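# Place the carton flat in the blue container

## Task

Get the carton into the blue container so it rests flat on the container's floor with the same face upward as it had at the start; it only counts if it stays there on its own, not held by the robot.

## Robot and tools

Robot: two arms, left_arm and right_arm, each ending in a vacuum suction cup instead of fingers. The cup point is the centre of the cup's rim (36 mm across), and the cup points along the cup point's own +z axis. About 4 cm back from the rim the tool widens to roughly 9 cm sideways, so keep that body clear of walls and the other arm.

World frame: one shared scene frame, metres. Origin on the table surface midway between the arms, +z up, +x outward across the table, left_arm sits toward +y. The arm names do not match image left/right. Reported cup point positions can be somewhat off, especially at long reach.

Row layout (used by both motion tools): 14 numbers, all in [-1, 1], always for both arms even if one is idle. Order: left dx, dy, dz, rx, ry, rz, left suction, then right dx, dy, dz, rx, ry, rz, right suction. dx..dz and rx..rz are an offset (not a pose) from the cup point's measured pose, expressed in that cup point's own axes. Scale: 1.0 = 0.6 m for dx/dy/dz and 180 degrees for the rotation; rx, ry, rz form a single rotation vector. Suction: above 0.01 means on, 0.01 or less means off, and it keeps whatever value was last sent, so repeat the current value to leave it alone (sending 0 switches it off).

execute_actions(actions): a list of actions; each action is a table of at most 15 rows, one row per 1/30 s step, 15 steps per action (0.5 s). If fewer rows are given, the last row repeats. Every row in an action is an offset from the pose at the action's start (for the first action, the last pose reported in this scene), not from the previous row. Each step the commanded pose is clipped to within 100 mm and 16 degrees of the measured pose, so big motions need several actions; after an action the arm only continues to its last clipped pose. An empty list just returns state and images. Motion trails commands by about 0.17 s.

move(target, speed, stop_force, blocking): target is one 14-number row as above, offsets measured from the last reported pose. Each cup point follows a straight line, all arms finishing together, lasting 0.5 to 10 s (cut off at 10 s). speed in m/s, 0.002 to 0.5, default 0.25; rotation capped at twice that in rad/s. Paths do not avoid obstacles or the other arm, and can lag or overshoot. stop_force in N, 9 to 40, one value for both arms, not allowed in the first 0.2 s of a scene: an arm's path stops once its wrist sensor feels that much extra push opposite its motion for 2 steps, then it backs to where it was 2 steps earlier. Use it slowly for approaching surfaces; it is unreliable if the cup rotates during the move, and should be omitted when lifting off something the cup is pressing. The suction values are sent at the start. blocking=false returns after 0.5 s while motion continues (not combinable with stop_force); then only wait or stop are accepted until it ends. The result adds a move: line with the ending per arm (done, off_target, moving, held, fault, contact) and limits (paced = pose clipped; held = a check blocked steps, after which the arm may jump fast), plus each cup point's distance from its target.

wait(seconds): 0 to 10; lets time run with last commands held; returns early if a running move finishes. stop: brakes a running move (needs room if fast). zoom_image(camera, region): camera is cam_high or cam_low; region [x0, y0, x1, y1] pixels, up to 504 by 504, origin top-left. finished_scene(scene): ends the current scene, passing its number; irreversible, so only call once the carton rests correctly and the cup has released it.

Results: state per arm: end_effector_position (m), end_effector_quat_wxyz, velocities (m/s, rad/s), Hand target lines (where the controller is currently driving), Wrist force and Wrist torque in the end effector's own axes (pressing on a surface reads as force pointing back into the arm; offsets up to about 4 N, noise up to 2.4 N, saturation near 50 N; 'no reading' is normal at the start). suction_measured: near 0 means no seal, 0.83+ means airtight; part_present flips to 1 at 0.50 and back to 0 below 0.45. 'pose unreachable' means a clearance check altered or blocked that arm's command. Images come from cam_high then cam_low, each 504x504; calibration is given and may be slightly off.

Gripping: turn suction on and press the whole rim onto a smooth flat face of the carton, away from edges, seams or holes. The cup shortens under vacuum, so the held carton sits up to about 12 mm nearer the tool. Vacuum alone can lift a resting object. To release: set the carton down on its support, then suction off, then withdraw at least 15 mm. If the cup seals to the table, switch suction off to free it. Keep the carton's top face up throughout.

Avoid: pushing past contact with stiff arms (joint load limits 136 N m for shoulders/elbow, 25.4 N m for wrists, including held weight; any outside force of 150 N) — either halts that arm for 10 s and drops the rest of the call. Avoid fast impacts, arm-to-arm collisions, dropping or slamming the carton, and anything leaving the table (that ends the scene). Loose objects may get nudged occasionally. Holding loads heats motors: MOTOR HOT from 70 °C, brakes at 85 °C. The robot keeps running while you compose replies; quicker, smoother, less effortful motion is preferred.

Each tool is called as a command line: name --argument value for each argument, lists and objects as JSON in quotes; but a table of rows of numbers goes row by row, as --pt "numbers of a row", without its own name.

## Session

execute_actions --actions '[]'

Scene clock: 0.00 s.
left_arm: end_effector_position=(+0.4617, +0.3868, +0.4089) suction_measured=0.00 part_present=0 end_effector_quat_wxyz=(+0.001, -0.012, +1.000, +0.001) end_effector_velocity=(-0.000, -0.000, -0.000) end_effector_angular_velocity=(-0.000, +0.000, -0.001) | right_arm: end_effector_position=(+0.4552, -0.3584, +0.4099) suction_measured=0.00 part_present=0 end_effector_quat_wxyz=(+0.001, -0.021, +1.000, +0.000) end_effector_velocity=(+0.000, -0.000, +0.000) end_effector_angular_velocity=(+0.000, +0.000, -0.001)
Joint positions: left_arm=[-0.316 -1.745  1.518 -1.345 -1.569  1.254] | right_arm=[ 3.457 -1.394 -1.517 -1.798  1.571  1.886]
Joint velocities: left_arm=[-0.001 -0.001  0.001  0.    -0.     0.   ] | right_arm=[-0.001 -0.     0.    -0.     0.     0.   ]
Motor temperatures (°C, as the motors report them): left_arm=[21 22 24 28 29 26] | right_arm=[24 24 23 33 32 28]
Wrist force (N, on the end effector, along its own x y z axes, offset not removed): no reading
Wrist torque (N m, same axes, about the end effector's origin, offset not removed): no reading
Hand target (left_arm): +0.462, +0.387, +0.409; +0.001, -0.012, +1.000, +0.001
Hand target (right_arm): +0.455, -0.358, +0.410; +0.001, -0.021, +1.000, +0.000

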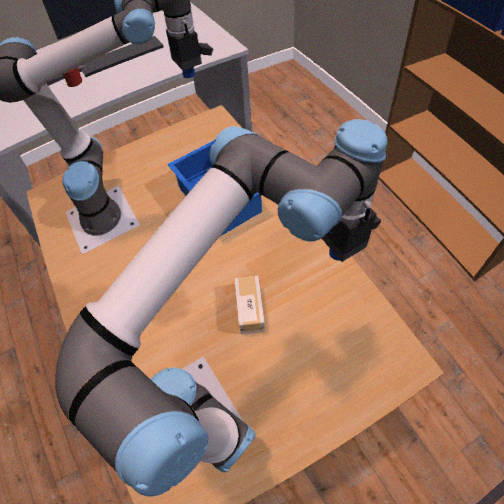

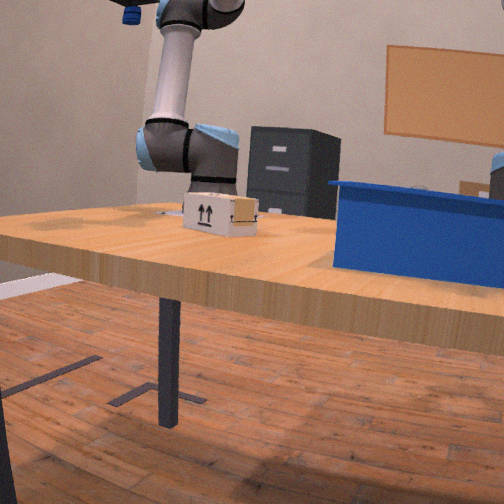

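zoom_image --camera "cam_high" --region '[200, 260, 300, 360]'

move --target '[0,0,0,0,0,0,0,0.1,-0.4,0,0,0,0,0]' --speed 0.4

zoom_image --camera "cam_high" --region '[150, 120, 290, 260]'

Region (200, 260, 300, 360) of cam_high's 504x504 image, scaled by 5.040, with more detail than that image has.

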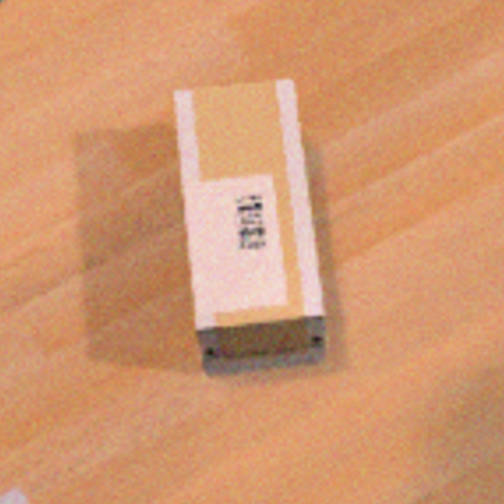

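Scene clock: 5.30 s.
left_arm: end_effector_position=(+0.4617, +0.3868, +0.4089) suction_measured=0.00 part_present=0 end_effector_quat_wxyz=(+0.001, -0.012, +1.000, +0.001) end_effector_velocity=(-0.000, -0.001, -0.001) end_effector_angular_velocity=(-0.000, +0.002, -0.001) | right_arm: end_effector_position=(+0.4050, -0.6003, +0.4100) suction_measured=0.00 part_present=0 end_effector_quat_wxyz=(+0.001, -0.021, +1.000, -0.001) end_effector_velocity=(+0.000, -0.002, +0.000) end_effector_angular_velocity=(+0.001, +0.001, +0.002)
Joint positions: left_arm=[-0.316 -1.745  1.518 -1.345 -1.569  1.254] | right_arm=[ 2.873 -1.421 -1.496 -1.793  1.57   1.302]
Joint velocities: left_arm=[-0.002  0.     0.001  0.    -0.001 -0.   ] | right_arm=[-0.006 -0.004  0.004 -0.     0.001 -0.008]
Motor temperatures (°C, as the motors report them): left_arm=[21 22 24 28 29 26] | right_arm=[24 24 23 33 32 28]
Wrist force (N, on the end effector, along its own x y z axes, offset not removed): left_arm=[-1.5 -0.4 2.6] | right_arm=[-1.0 0.8 -1.8]
Wrist torque (N m, same axes, about the end effector's origin, offset not removed): left_arm=[-0.08 0.33 0.04] | right_arm=[0.29 0.31 0.00]
Hand target (left_arm): +0.462, +0.387, +0.409; +0.001, -0.012, +1.000, +0.001
Hand target (right_arm): +0.405, -0.601, +0.410; +0.001, -0.021, +1.000, -0.000
Off the commanded pose (left_arm): 0.000 m, 0 deg.
Off the commanded pose (right_arm): 0.001 m, 0 deg.
move: done

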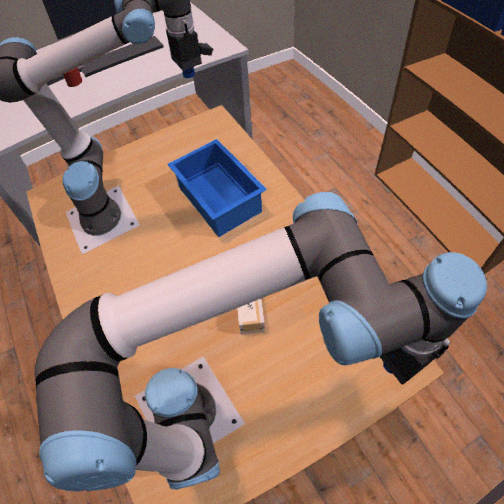

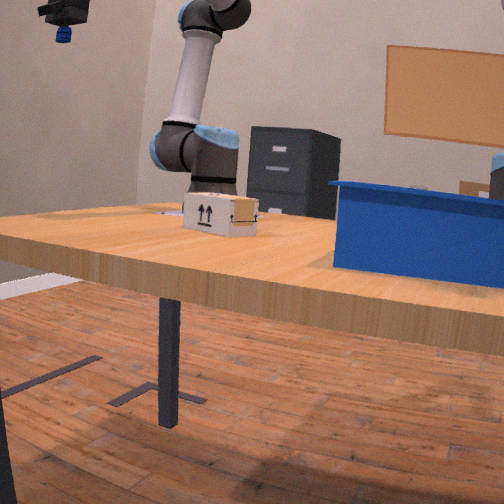

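Region (150, 120, 290, 260) of cam_high's 504x504 image, scaled by 3.600, with more detail than that image has.

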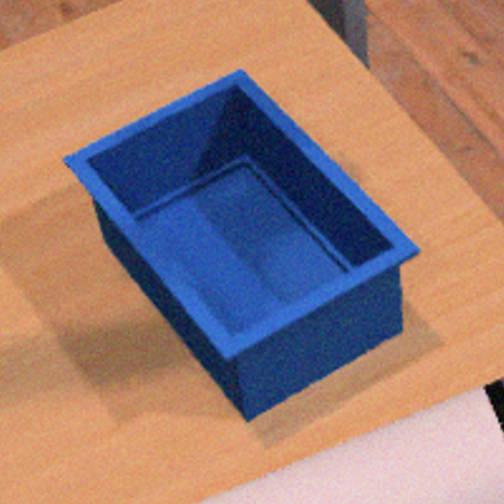

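move --target '[0.2377,-1,0.556,0,0,0.635,0,0,0,0,0,0,0,0]' --speed 0.35

Scene clock: 18.13 s.
left_arm: end_effector_position=(+0.3331, -0.2165, +0.0753) suction_measured=0.00 part_present=0 end_effector_quat_wxyz=(+0.001, +0.833, +0.553, +0.001) end_effector_velocity=(+0.001, -0.002, -0.001) end_effector_angular_velocity=(+0.001, +0.000, -0.006) | right_arm: end_effector_position=(+0.4050, -0.6003, +0.4100) suction_measured=0.00 part_present=0 end_effector_quat_wxyz=(+0.001, -0.021, +1.000, -0.001) end_effector_velocity=(-0.000, -0.000, +0.000) end_effector_angular_velocity=(+0.001, -0.000, -0.001)
Joint positions: left_arm=[-1.327 -1.05   1.572 -2.093 -1.569  2.237] | right_arm=[ 2.873 -1.421 -1.496 -1.793  1.57   1.302]
Joint velocities: left_arm=[-0.     0.007 -0.007  0.002  0.     0.006] | right_arm=[-0.001  0.001 -0.    -0.     0.001 -0.   ]
Motor temperatures (°C, as the motors report them): left_arm=[21 22 24 28 29 26] | right_arm=[24 24 23 33 32 28]
Wrist force (N, on the end effector, along its own x y z axes, offset not removed): left_arm=[-1.3 1.4 0.2] | right_arm=[0.1 0.6 -0.3]
Wrist torque (N m, same axes, about the end effector's origin, offset not removed): left_arm=[0.23 0.20 0.04] | right_arm=[0.17 0.16 0.06]
Hand target (left_arm): +0.333, -0.217, +0.075; +0.001, +0.833, +0.553, +0.001
Hand target (right_arm): +0.405, -0.600, +0.410; +0.001, -0.021, +1.000, -0.001
Off the commanded pose (left_arm): 0.001 m, 0 deg.
Off the commanded pose (right_arm): 0.000 m, 0 deg.
move: done

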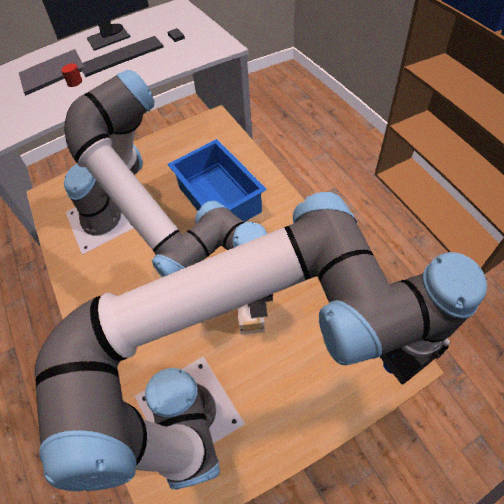

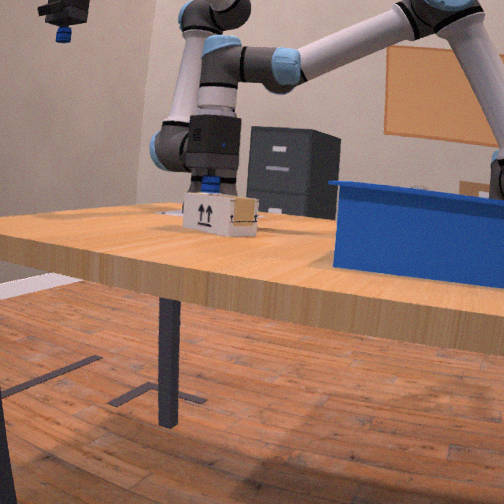

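move --target '[0,0,0.045,0,0,0,1,0,0,0,0,0,0,0]' --speed 0.01 --stop_force 9

move --target '[0,0,-0.25,0,0,0,1,0,0,0,0,0,0,0]'

Scene clock: 22.63 s.
left_arm: end_effector_position=(+0.3330, -0.2166, +0.0628) suction_measured=0.00 part_present=0 end_effector_quat_wxyz=(+0.001, +0.833, +0.553, +0.001) end_effector_velocity=(+0.001, +0.001, +0.004) end_effector_angular_velocity=(+0.001, -0.001, +0.001) | right_arm: end_effector_position=(+0.4050, -0.6003, +0.4100) suction_measured=0.00 part_present=0 end_effector_quat_wxyz=(+0.001, -0.021, +1.000, -0.001) end_effector_velocity=(+0.000, +0.001, +0.000) end_effector_angular_velocity=(+0.001, -0.001, +0.001)
Joint positions: left_arm=[-1.327 -1.035  1.584 -2.12  -1.569  2.237] | right_arm=[ 2.873 -1.421 -1.496 -1.793  1.57   1.302]
Joint velocities: left_arm=[ 0.001 -0.005 -0.003  0.009  0.001  0.   ] | right_arm=[ 0.001  0.     0.001 -0.     0.001  0.   ]
Motor temperatures (°C, as the motors report them): left_arm=[21 22 24 28 29 26] | right_arm=[24 24 23 33 32 28]
Wrist force (N, on the end effector, along its own x y z axes, offset not removed): left_arm=[-0.3 1.3 -9.6] | right_arm=[-0.7 1.0 -1.1]
Wrist torque (N m, same axes, about the end effector's origin, offset not removed): left_arm=[0.18 0.11 0.10] | right_arm=[0.23 0.25 -0.02]
Hand target (left_arm): +0.333, -0.217, +0.063; +0.001, +0.833, +0.553, +0.001
Hand target (right_arm): +0.405, -0.600, +0.410; +0.001, -0.021, +1.000, -0.001
Off the commanded pose (left_arm): 0.015 m, 0 deg.
Off the commanded pose (right_arm): 0.000 m, 0 deg.
move: contact (left_arm)

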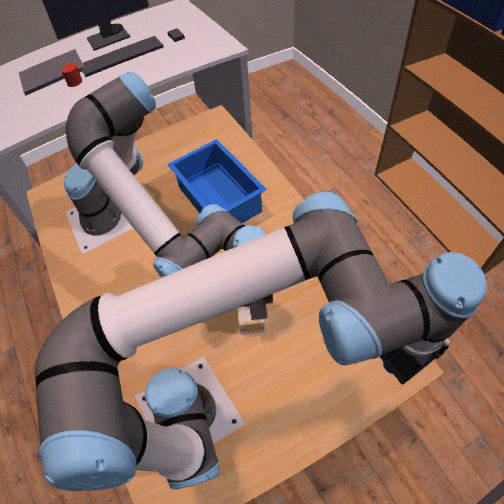

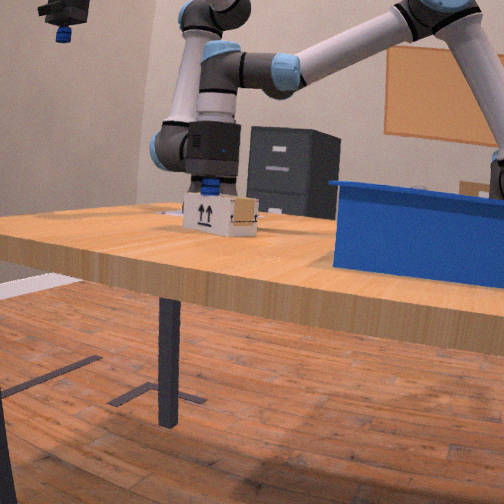

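Scene clock: 23.90 s.
left_arm: end_effector_position=(+0.3331, -0.2167, +0.2125) suction_measured=0.00 part_present=0 end_effector_quat_wxyz=(+0.001, +0.833, +0.553, +0.001) end_effector_velocity=(-0.000, -0.000, +0.003) end_effector_angular_velocity=(+0.000, +0.001, -0.001) | right_arm: end_effector_position=(+0.4050, -0.6003, +0.4100) suction_measured=0.00 part_present=0 end_effector_quat_wxyz=(+0.001, -0.021, +1.000, -0.001) end_effector_velocity=(+0.000, +0.001, -0.000) end_effector_angular_velocity=(+0.001, +0.000, +0.001)
Joint positions: left_arm=[-1.327 -1.165  1.371 -1.777 -1.569  2.237] | right_arm=[ 2.873 -1.421 -1.496 -1.793  1.57   1.302]
Joint velocities: left_arm=[-0.    -0.001 -0.007  0.008 -0.001  0.   ] | right_arm=[ 0.001 -0.    -0.    -0.     0.001  0.   ]
Motor temperatures (°C, as the motors report them): left_arm=[21 22 24 28 29 26] | right_arm=[24 24 23 33 32 28]
Wrist force (N, on the end effector, along its own x y z axes, offset not removed): left_arm=[-0.8 0.5 1.1] | right_arm=[-1.7 1.6 -1.7]
Wrist torque (N m, same axes, about the end effector's origin, offset not removed): left_arm=[0.12 0.15 -0.01] | right_arm=[0.39 0.36 -0.08]
Hand target (left_arm): +0.333, -0.217, +0.213; +0.001, +0.833, +0.553, +0.001
Hand target (right_arm): +0.405, -0.600, +0.410; +0.001, -0.021, +1.000, -0.001
Off the commanded pose (left_arm): 0.000 m, 0 deg.
Off the commanded pose (right_arm): 0.000 m, 0 deg.
move: done

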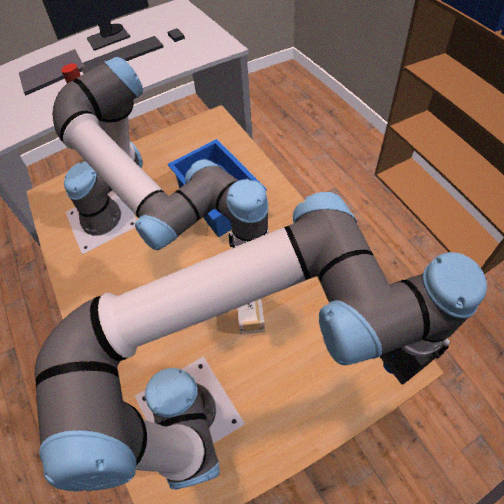

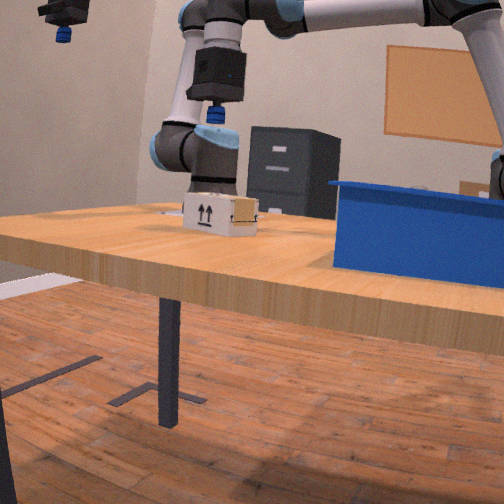

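move --target '[0,0,0.23,0,0,0,0,0.5,-0.25,0,0,0,0,0]' --speed 0.3

zoom_image --camera "cam_high" --region '[200, 240, 300, 340]'

zoom_image --camera "cam_low" --region '[170, 150, 270, 250]'

Scene clock: 32.23 s.
left_arm: end_effector_position=(+0.3330, -0.2166, +0.0746) suction_measured=0.00 part_present=0 end_effector_quat_wxyz=(+0.001, +0.833, +0.553, +0.001) end_effector_velocity=(+0.000, +0.000, -0.001) end_effector_angular_velocity=(-0.000, -0.001, -0.000) | right_arm: end_effector_position=(+0.1116, -0.7621, +0.4099) suction_measured=0.00 part_present=0 end_effector_quat_wxyz=(+0.001, -0.020, +1.000, -0.002) end_effector_velocity=(-0.002, -0.002, +0.000) end_effector_angular_velocity=(+0.002, -0.001, +0.001)
Joint positions: left_arm=[-1.328 -1.049  1.572 -2.094 -1.569  2.237] | right_arm=[ 2.09  -1.313 -1.579 -1.817  1.57   0.52 ]
Joint velocities: left_arm=[ 0.     0.001  0.001 -0.002  0.001  0.001] | right_arm=[-0.008 -0.004  0.003 -0.     0.002 -0.01 ]
Motor temperatures (°C, as the motors report them): left_arm=[21 22 24 28 29 26] | right_arm=[24 24 23 33 32 28]
Wrist force (N, on the end effector, along its own x y z axes, offset not removed): left_arm=[-0.6 -0.5 0.6] | right_arm=[-0.2 2.1 -0.7]
Wrist torque (N m, same axes, about the end effector's origin, offset not removed): left_arm=[-0.02 0.12 0.09] | right_arm=[0.42 0.11 -0.06]
Hand target (left_arm): +0.333, -0.217, +0.075; +0.001, +0.833, +0.553, +0.001
Hand target (right_arm): +0.111, -0.762, +0.410; +0.001, -0.021, +1.000, -0.001
Off the commanded pose (left_arm): 0.000 m, 0 deg.
Off the commanded pose (right_arm): 0.001 m, 0 deg.
move: done

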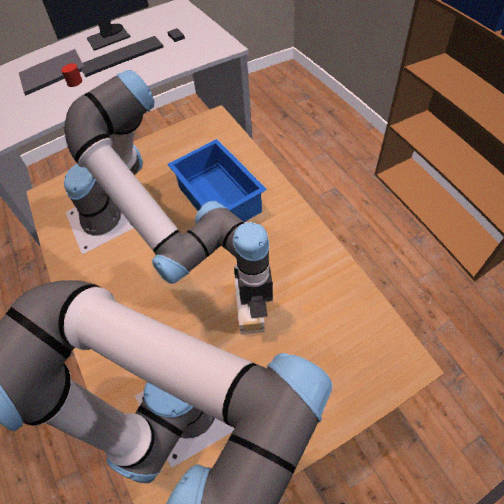

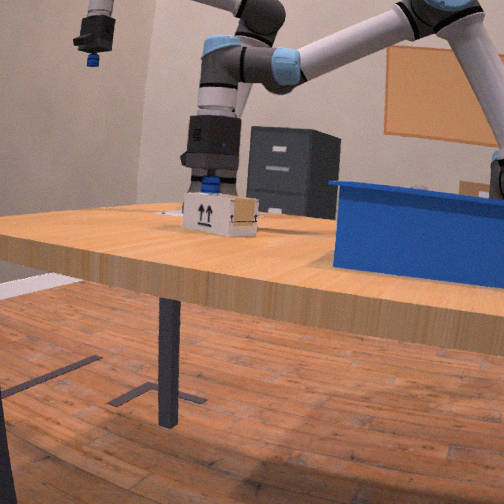

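Region (200, 240, 300, 340) of cam_high's 504x504 image, scaled by 5.040, with more detail than that image has.

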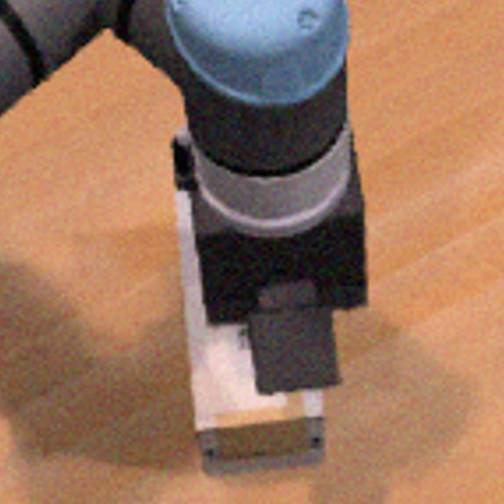

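Region (170, 150, 270, 250) of cam_low's 504x504 image, scaled by 5.040, with more detail than that image has.

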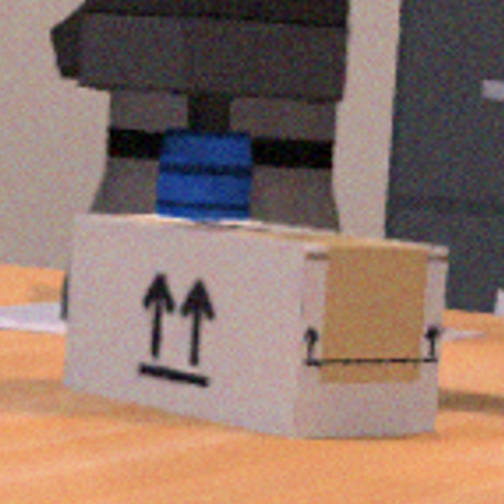

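move --target '[0,-0.025,0.008,0,0,0,0,0,0,0,0,0,0,0]'

move --target '[0,0,0.035,0,0,0,1,0,0,0,0,0,0,0]' --speed 0.01 --stop_force 12

Scene clock: 38.37 s.
left_arm: end_effector_position=(+0.3195, -0.2109, +0.0699) suction_measured=0.00 part_present=0 end_effector_quat_wxyz=(+0.001, +0.833, +0.553, +0.001) end_effector_velocity=(-0.004, +0.000, -0.001) end_effector_angular_velocity=(-0.000, -0.001, -0.003) | right_arm: end_effector_position=(+0.1116, -0.7621, +0.4099) suction_measured=0.00 part_present=0 end_effector_quat_wxyz=(+0.001, -0.020, +1.000, -0.002) end_effector_velocity=(-0.001, -0.000, -0.000) end_effector_angular_velocity=(-0.000, +0.002, -0.002)
Joint positions: left_arm=[-1.345 -1.067  1.614 -2.119 -1.569  2.219] | right_arm=[ 2.09  -1.313 -1.579 -1.817  1.57   0.52 ]
Joint velocities: left_arm=[-0.006 -0.004  0.008 -0.005  0.    -0.003] | right_arm=[-0.002 -0.001 -0.    -0.    -0.002  0.   ]
Motor temperatures (°C, as the motors report them): left_arm=[21 22 24 28 29 26] | right_arm=[24 24 23 33 32 28]
Wrist force (N, on the end effector, along its own x y z axes, offset not removed): left_arm=[-0.4 2.0 -0.1] | right_arm=[1.0 1.4 -0.6]
Wrist torque (N m, same axes, about the end effector's origin, offset not removed): left_arm=[0.28 0.07 0.05] | right_arm=[0.37 -0.03 -0.04]
Hand target (left_arm): +0.319, -0.211, +0.070; +0.001, +0.833, +0.553, +0.001
Hand target (right_arm): +0.112, -0.762, +0.410; +0.001, -0.020, +1.000, -0.002
Off the commanded pose (left_arm): 0.000 m, 0 deg.
Off the commanded pose (right_arm): 0.000 m, 0 deg.
move: done

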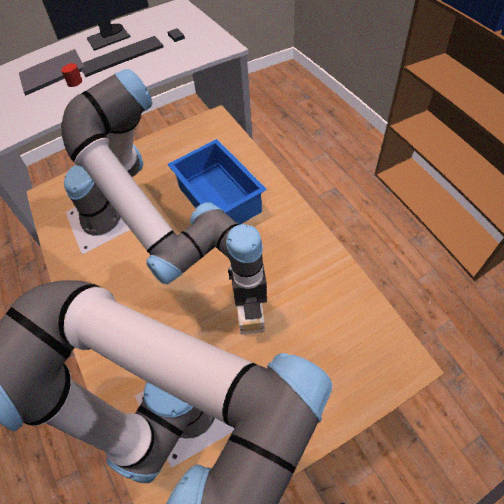

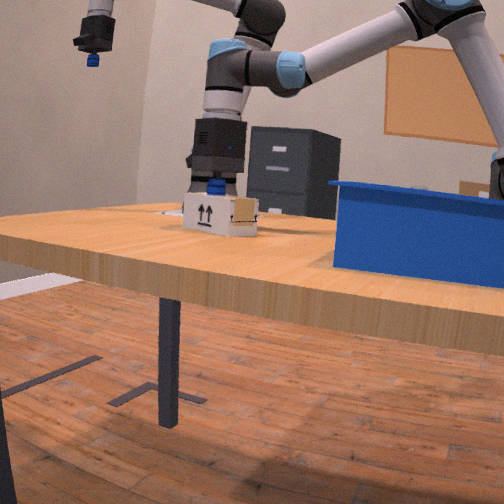

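Scene clock: 40.03 s.
left_arm: end_effector_position=(+0.3195, -0.2108, +0.0573) suction_measured=0.93 part_present=1 end_effector_quat_wxyz=(+0.001, +0.833, +0.553, +0.001) end_effector_velocity=(-0.001, +0.001, +0.002) end_effector_angular_velocity=(+0.004, +0.002, -0.001) | right_arm: end_effector_position=(+0.1116, -0.7621, +0.4099) suction_measured=0.00 part_present=0 end_effector_quat_wxyz=(+0.001, -0.020, +1.000, -0.002) end_effector_velocity=(+0.000, +0.000, -0.000) end_effector_angular_velocity=(+0.000, +0.001, +0.002)
Joint positions: left_arm=[-1.345 -1.051  1.627 -2.147 -1.569  2.219] | right_arm=[ 2.09  -1.313 -1.579 -1.817  1.57   0.52 ]
Joint velocities: left_arm=[-0.001 -0.002 -0.002  0.009 -0.001  0.   ] | right_arm=[ 0.002 -0.    -0.    -0.    -0.001 -0.   ]
Motor temperatures (°C, as the motors report them): left_arm=[21 22 24 28 29 26] | right_arm=[24 24 23 33 32 28]
Wrist force (N, on the end effector, along its own x y z axes, offset not removed): left_arm=[8.5 -8.3 -42.4] | right_arm=[-1.2 0.4 0.2]
Wrist torque (N m, same axes, about the end effector's origin, offset not removed): left_arm=[0.05 0.02 0.01] | right_arm=[0.04 0.35 -0.14]
Hand target (left_arm): +0.319, -0.211, +0.058; +0.001, +0.833, +0.553, +0.001
Hand target (right_arm): +0.112, -0.762, +0.410; +0.001, -0.020, +1.000, -0.002
Off the commanded pose (left_arm): 0.008 m, 0 deg.
Off the commanded pose (right_arm): 0.000 m, 0 deg.
move: contact (left_arm)

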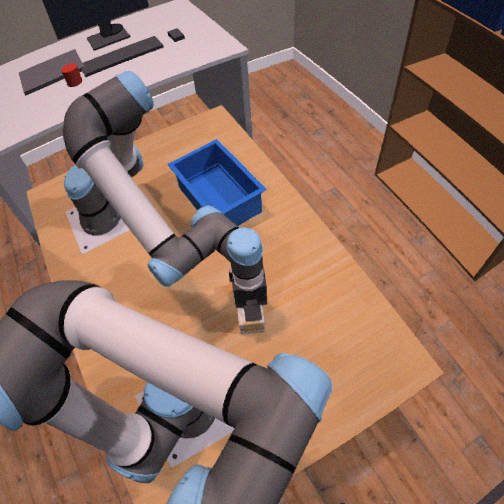

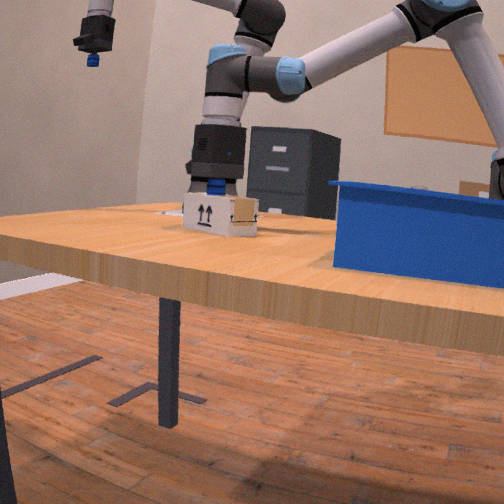

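move --target '[0,0,-0.25,0,0,0,1,0,0,0,0,0,0,0]'

move --target '[0.732,-0.09,0,0,0,-0.16,1,0,0,0,0,0,0,0]' --speed 0.3

Scene clock: 45.77 s.
left_arm: end_effector_position=(+0.3195, -0.2110, +0.2069) suction_measured=0.93 part_present=1 end_effector_quat_wxyz=(+0.001, +0.833, +0.553, +0.001) end_effector_velocity=(+0.001, +0.000, +0.002) end_effector_angular_velocity=(+0.002, +0.000, +0.002) | right_arm: end_effector_position=(+0.1116, -0.7621, +0.4099) suction_measured=0.00 part_present=0 end_effector_quat_wxyz=(+0.001, -0.020, +1.000, -0.002) end_effector_velocity=(+0.001, +0.000, -0.000) end_effector_angular_velocity=(+0.001, -0.001, +0.001)
Joint positions: left_arm=[-1.345 -1.189  1.419 -1.802 -1.569  2.219] | right_arm=[ 2.09  -1.313 -1.579 -1.817  1.57   0.52 ]
Joint velocities: left_arm=[ 0.001  0.    -0.006  0.008 -0.    -0.   ] | right_arm=[ 0.001 -0.    -0.     0.     0.002  0.   ]
Motor temperatures (°C, as the motors report them): left_arm=[21 22 24 28 29 26] | right_arm=[24 24 23 33 32 28]
Wrist force (N, on the end effector, along its own x y z axes, offset not removed): left_arm=[-0.9 0.6 4.1] | right_arm=[-1.2 0.1 -1.7]
Wrist torque (N m, same axes, about the end effector's origin, offset not removed): left_arm=[0.15 0.07 0.10] | right_arm=[0.07 0.32 -0.05]
Hand target (left_arm): +0.320, -0.211, +0.207; +0.001, +0.833, +0.553, +0.001
Hand target (right_arm): +0.112, -0.762, +0.410; +0.001, -0.020, +1.000, -0.002
Off the commanded pose (left_arm): 0.000 m, 0 deg.
Off the commanded pose (right_arm): 0.000 m, 0 deg.
move: done

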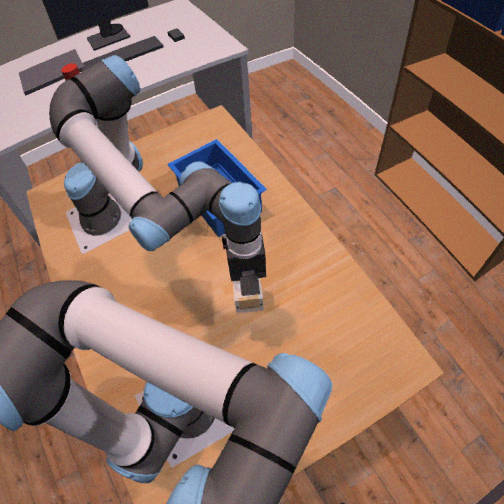

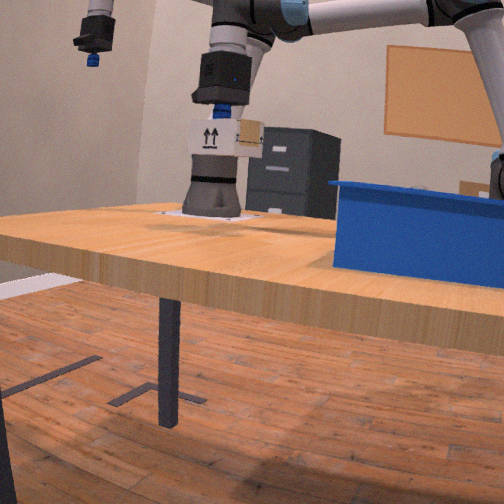

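Scene clock: 47.97 s.
left_arm: end_effector_position=(+0.4409, +0.2146, +0.2070) suction_measured=0.93 part_present=1 end_effector_quat_wxyz=(+0.000, +0.670, +0.742, +0.001) end_effector_velocity=(+0.002, +0.002, +0.001) end_effector_angular_velocity=(-0.000, -0.001, +0.003) | right_arm: end_effector_position=(+0.1116, -0.7621, +0.4099) suction_measured=0.00 part_present=0 end_effector_quat_wxyz=(+0.001, -0.020, +1.000, -0.002) end_effector_velocity=(+0.000, +0.000, +0.000) end_effector_angular_velocity=(-0.000, -0.001, +0.001)
Joint positions: left_arm=[-0.71  -1.702  2.003 -1.873 -1.569  2.353] | right_arm=[ 2.09  -1.313 -1.579 -1.817  1.57   0.52 ]
Joint velocities: left_arm=[ 0.006  0.001 -0.002  0.     0.     0.004] | right_arm=[ 0.001  0.001 -0.001  0.     0.    -0.   ]
Motor temperatures (°C, as the motors report them): left_arm=[21 22 24 28 29 26] | right_arm=[24 24 23 33 32 28]
Wrist force (N, on the end effector, along its own x y z axes, offset not removed): left_arm=[-1.9 0.0 6.4] | right_arm=[-1.2 1.0 -1.1]
Wrist torque (N m, same axes, about the end effector's origin, offset not removed): left_arm=[-0.01 0.29 0.09] | right_arm=[0.28 0.29 -0.05]
Hand target (left_arm): +0.441, +0.215, +0.207; +0.000, +0.670, +0.743, +0.001
Hand target (right_arm): +0.112, -0.762, +0.410; +0.001, -0.020, +1.000, -0.002
Off the commanded pose (left_arm): 0.000 m, 0 deg.
Off the commanded pose (right_arm): 0.000 m, 0 deg.
move: done

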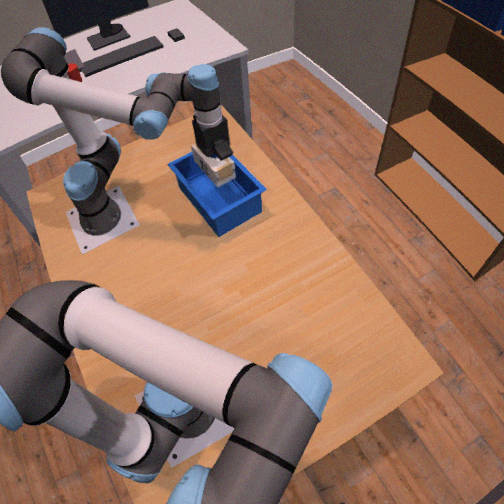

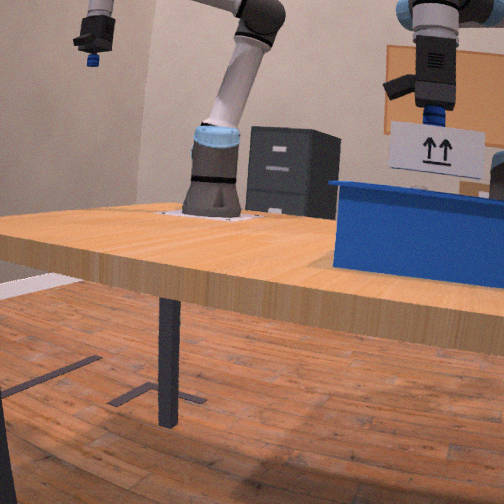

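move --target '[-0.015,0,0.213,0,0,0,1,0,0,0,0,0,0,0]' --speed 0.15

move --target '[0,0,0.04,0,0,0,1,0,0,0,0,0,0,0]' --speed 0.007 --stop_force 9

Scene clock: 53.23 s.
left_arm: end_effector_position=(+0.4416, +0.2058, +0.0795) suction_measured=0.93 part_present=1 end_effector_quat_wxyz=(+0.000, +0.670, +0.742, +0.001) end_effector_velocity=(+0.000, -0.001, -0.002) end_effector_angular_velocity=(-0.001, -0.001, -0.001) | right_arm: end_effector_position=(+0.1116, -0.7621, +0.4099) suction_measured=0.00 part_present=0 end_effector_quat_wxyz=(+0.001, -0.020, +1.000, -0.002) end_effector_velocity=(+0.000, +0.000, +0.000) end_effector_angular_velocity=(-0.000, -0.001, +0.000)
Joint positions: left_arm=[-0.725 -1.527  2.209 -2.253 -1.569  2.338] | right_arm=[ 2.09  -1.313 -1.579 -1.817  1.57   0.52 ]
Joint velocities: left_arm=[-0.001  0.005  0.003 -0.009  0.    -0.   ] | right_arm=[ 0.     0.001 -0.    -0.     0.001  0.   ]
Motor temperatures (°C, as the motors report them): left_arm=[21 22 24 28 29 26] | right_arm=[24 24 23 33 32 28]
Wrist force (N, on the end effector, along its own x y z axes, offset not removed): left_arm=[-0.5 0.9 4.9] | right_arm=[0.0 1.1 -1.0]
Wrist torque (N m, same axes, about the end effector's origin, offset not removed): left_arm=[0.19 0.10 0.08] | right_arm=[0.27 0.14 -0.05]
Hand target (left_arm): +0.442, +0.206, +0.079; +0.000, +0.670, +0.742, +0.001
Hand target (right_arm): +0.112, -0.762, +0.410; +0.001, -0.020, +1.000, -0.002
Off the commanded pose (left_arm): 0.000 m, 0 deg.
Off the commanded pose (right_arm): 0.000 m, 0 deg.
move: done

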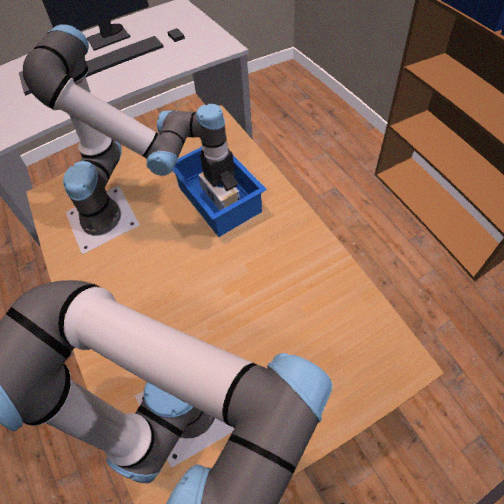

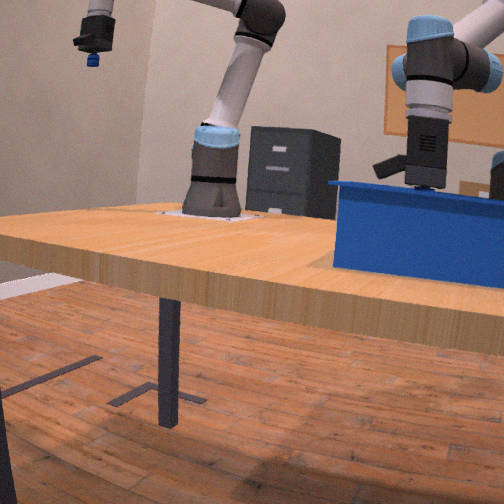

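Scene clock: 55.07 s.
left_arm: end_effector_position=(+0.4416, +0.2059, +0.0693) suction_measured=0.93 part_present=1 end_effector_quat_wxyz=(+0.000, +0.670, +0.742, +0.001) end_effector_velocity=(-0.000, +0.000, +0.002) end_effector_angular_velocity=(+0.003, +0.002, -0.001) | right_arm: end_effector_position=(+0.1116, -0.7621, +0.4099) suction_measured=0.00 part_present=0 end_effector_quat_wxyz=(+0.001, -0.020, +1.000, -0.002) end_effector_velocity=(+0.000, -0.000, -0.000) end_effector_angular_velocity=(+0.001, -0.000, +0.000)
Joint positions: left_arm=[-0.725 -1.508  2.222 -2.285 -1.569  2.338] | right_arm=[ 2.09  -1.313 -1.579 -1.817  1.57   0.52 ]
Joint velocities: left_arm=[-0.001 -0.003 -0.003  0.009  0.001 -0.001] | right_arm=[ 0. -0. -0.  0.  0. -0.]
Motor temperatures (°C, as the motors report them): left_arm=[21 22 24 28 29 26] | right_arm=[24 24 23 33 32 28]
Wrist force (N, on the end effector, along its own x y z axes, offset not removed): left_arm=[3.8 -0.4 -26.3] | right_arm=[0.0 -0.8 0.0]
Wrist torque (N m, same axes, about the end effector's origin, offset not removed): left_arm=[0.23 -0.07 0.03] | right_arm=[-0.04 0.08 -0.02]
Hand target (left_arm): +0.442, +0.206, +0.070; +0.000, +0.670, +0.742, +0.001
Hand target (right_arm): +0.112, -0.762, +0.410; +0.001, -0.020, +1.000, -0.002
Off the commanded pose (left_arm): 0.014 m, 0 deg.
Off the commanded pose (right_arm): 0.000 m, 0 deg.
move: contact (left_arm)

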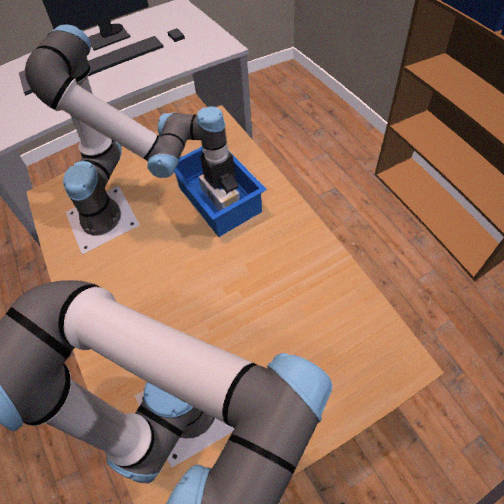

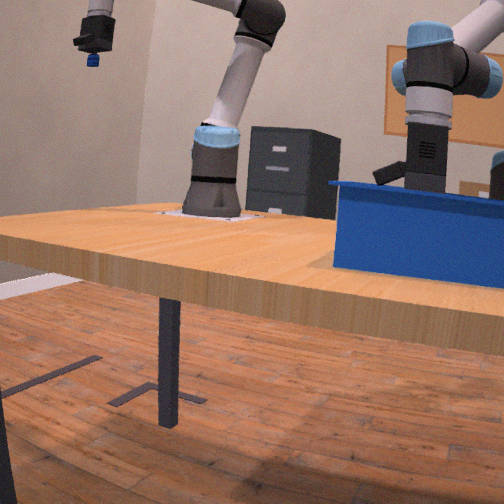

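execute_actions --actions '[[[0,0,-0.003,0,0,0,0,0,0,0,0,0,0,0]]]'

move --target '[0.05,0,-0.25,0,0,0,0,0,0,0,0,0,0,0]'

Scene clock: 57.50 s.
left_arm: end_effector_position=(+0.4416, +0.2059, +0.0711) suction_measured=0.00 part_present=0 end_effector_quat_wxyz=(+0.000, +0.670, +0.742, +0.001) end_effector_velocity=(-0.000, -0.001, +0.000) end_effector_angular_velocity=(-0.000, -0.000, -0.001) | right_arm: end_effector_position=(+0.1116, -0.7621, +0.4099) suction_measured=0.00 part_present=0 end_effector_quat_wxyz=(+0.001, -0.020, +1.000, -0.002) end_effector_velocity=(+0.000, -0.000, +0.000) end_effector_angular_velocity=(-0.000, +0.001, +0.001)
Joint positions: left_arm=[-0.725 -1.512  2.22  -2.28  -1.569  2.338] | right_arm=[ 2.09  -1.313 -1.579 -1.817  1.57   0.52 ]
Joint velocities: left_arm=[-0.001 -0.001 -0.001  0.001 -0.    -0.   ] | right_arm=[ 0.001 -0.     0.    -0.    -0.001 -0.   ]
Motor temperatures (°C, as the motors report them): left_arm=[21 22 24 28 29 26] | right_arm=[24 24 23 33 32 28]
Wrist force (N, on the end effector, along its own x y z axes, offset not removed): left_arm=[-3.1 2.0 -13.1] | right_arm=[-1.1 1.2 0.2]
Wrist torque (N m, same axes, about the end effector's origin, offset not removed): left_arm=[0.28 0.43 0.10] | right_arm=[0.28 0.35 0.01]
Hand target (left_arm): +0.442, +0.206, +0.071; +0.000, +0.670, +0.742, +0.001
Hand target (right_arm): +0.112, -0.762, +0.410; +0.001, -0.020, +1.000, -0.002
Off the commanded pose (left_arm): 0.000 m, 0 deg.
Off the commanded pose (right_arm): 0.000 m, 0 deg.

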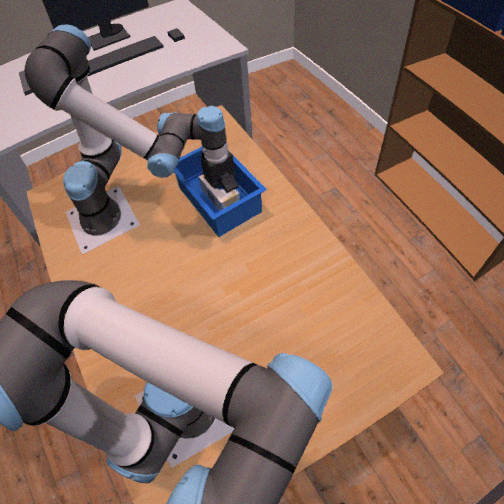

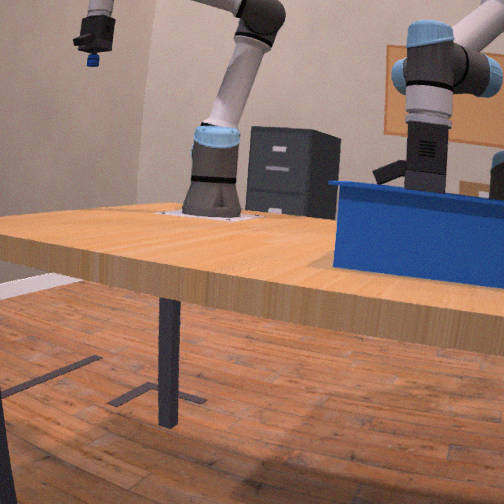

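Scene clock: 58.80 s.
left_arm: end_effector_position=(+0.4386, +0.2356, +0.2207) suction_measured=0.00 part_present=0 end_effector_quat_wxyz=(+0.000, +0.670, +0.742, +0.001) end_effector_velocity=(+0.000, +0.000, +0.003) end_effector_angular_velocity=(+0.001, +0.001, +0.000) | right_arm: end_effector_position=(+0.1116, -0.7621, +0.4099) suction_measured=0.00 part_present=0 end_effector_quat_wxyz=(+0.001, -0.020, +1.000, -0.002) end_effector_velocity=(-0.000, +0.000, +0.000) end_effector_angular_velocity=(+0.000, -0.000, -0.000)
Joint positions: left_arm=[-0.673 -1.737  1.995 -1.83  -1.569  2.389] | right_arm=[ 2.09  -1.313 -1.579 -1.817  1.57   0.52 ]
Joint velocities: left_arm=[ 0.001 -0.001 -0.007  0.01   0.001  0.001] | right_arm=[-0.     0.001 -0.    -0.     0.     0.   ]
Motor temperatures (°C, as the motors report them): left_arm=[21 22 24 28 29 26] | right_arm=[24 24 23 33 32 28]
Wrist force (N, on the end effector, along its own x y z axes, offset not removed): left_arm=[-1.2 1.1 0.7] | right_arm=[0.2 1.8 -0.2]
Wrist torque (N m, same axes, about the end effector's origin, offset not removed): left_arm=[0.14 0.17 0.05] | right_arm=[0.38 0.10 -0.03]
Hand target (left_arm): +0.439, +0.236, +0.221; +0.000, +0.670, +0.742, +0.001
Hand target (right_arm): +0.112, -0.762, +0.410; +0.001, -0.020, +1.000, -0.002
Off the commanded pose (left_arm): 0.001 m, 0 deg.
Off the commanded pose (right_arm): 0.000 m, 0 deg.
move: done

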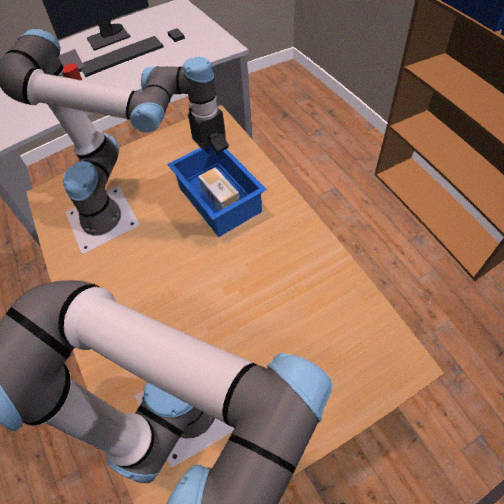

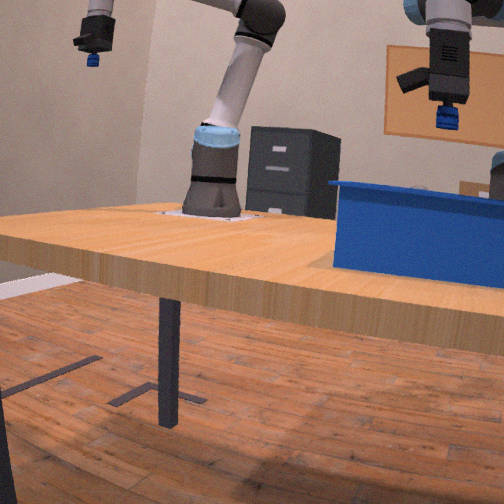

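finished_scene --scene 2

The scene is finished: the task was done.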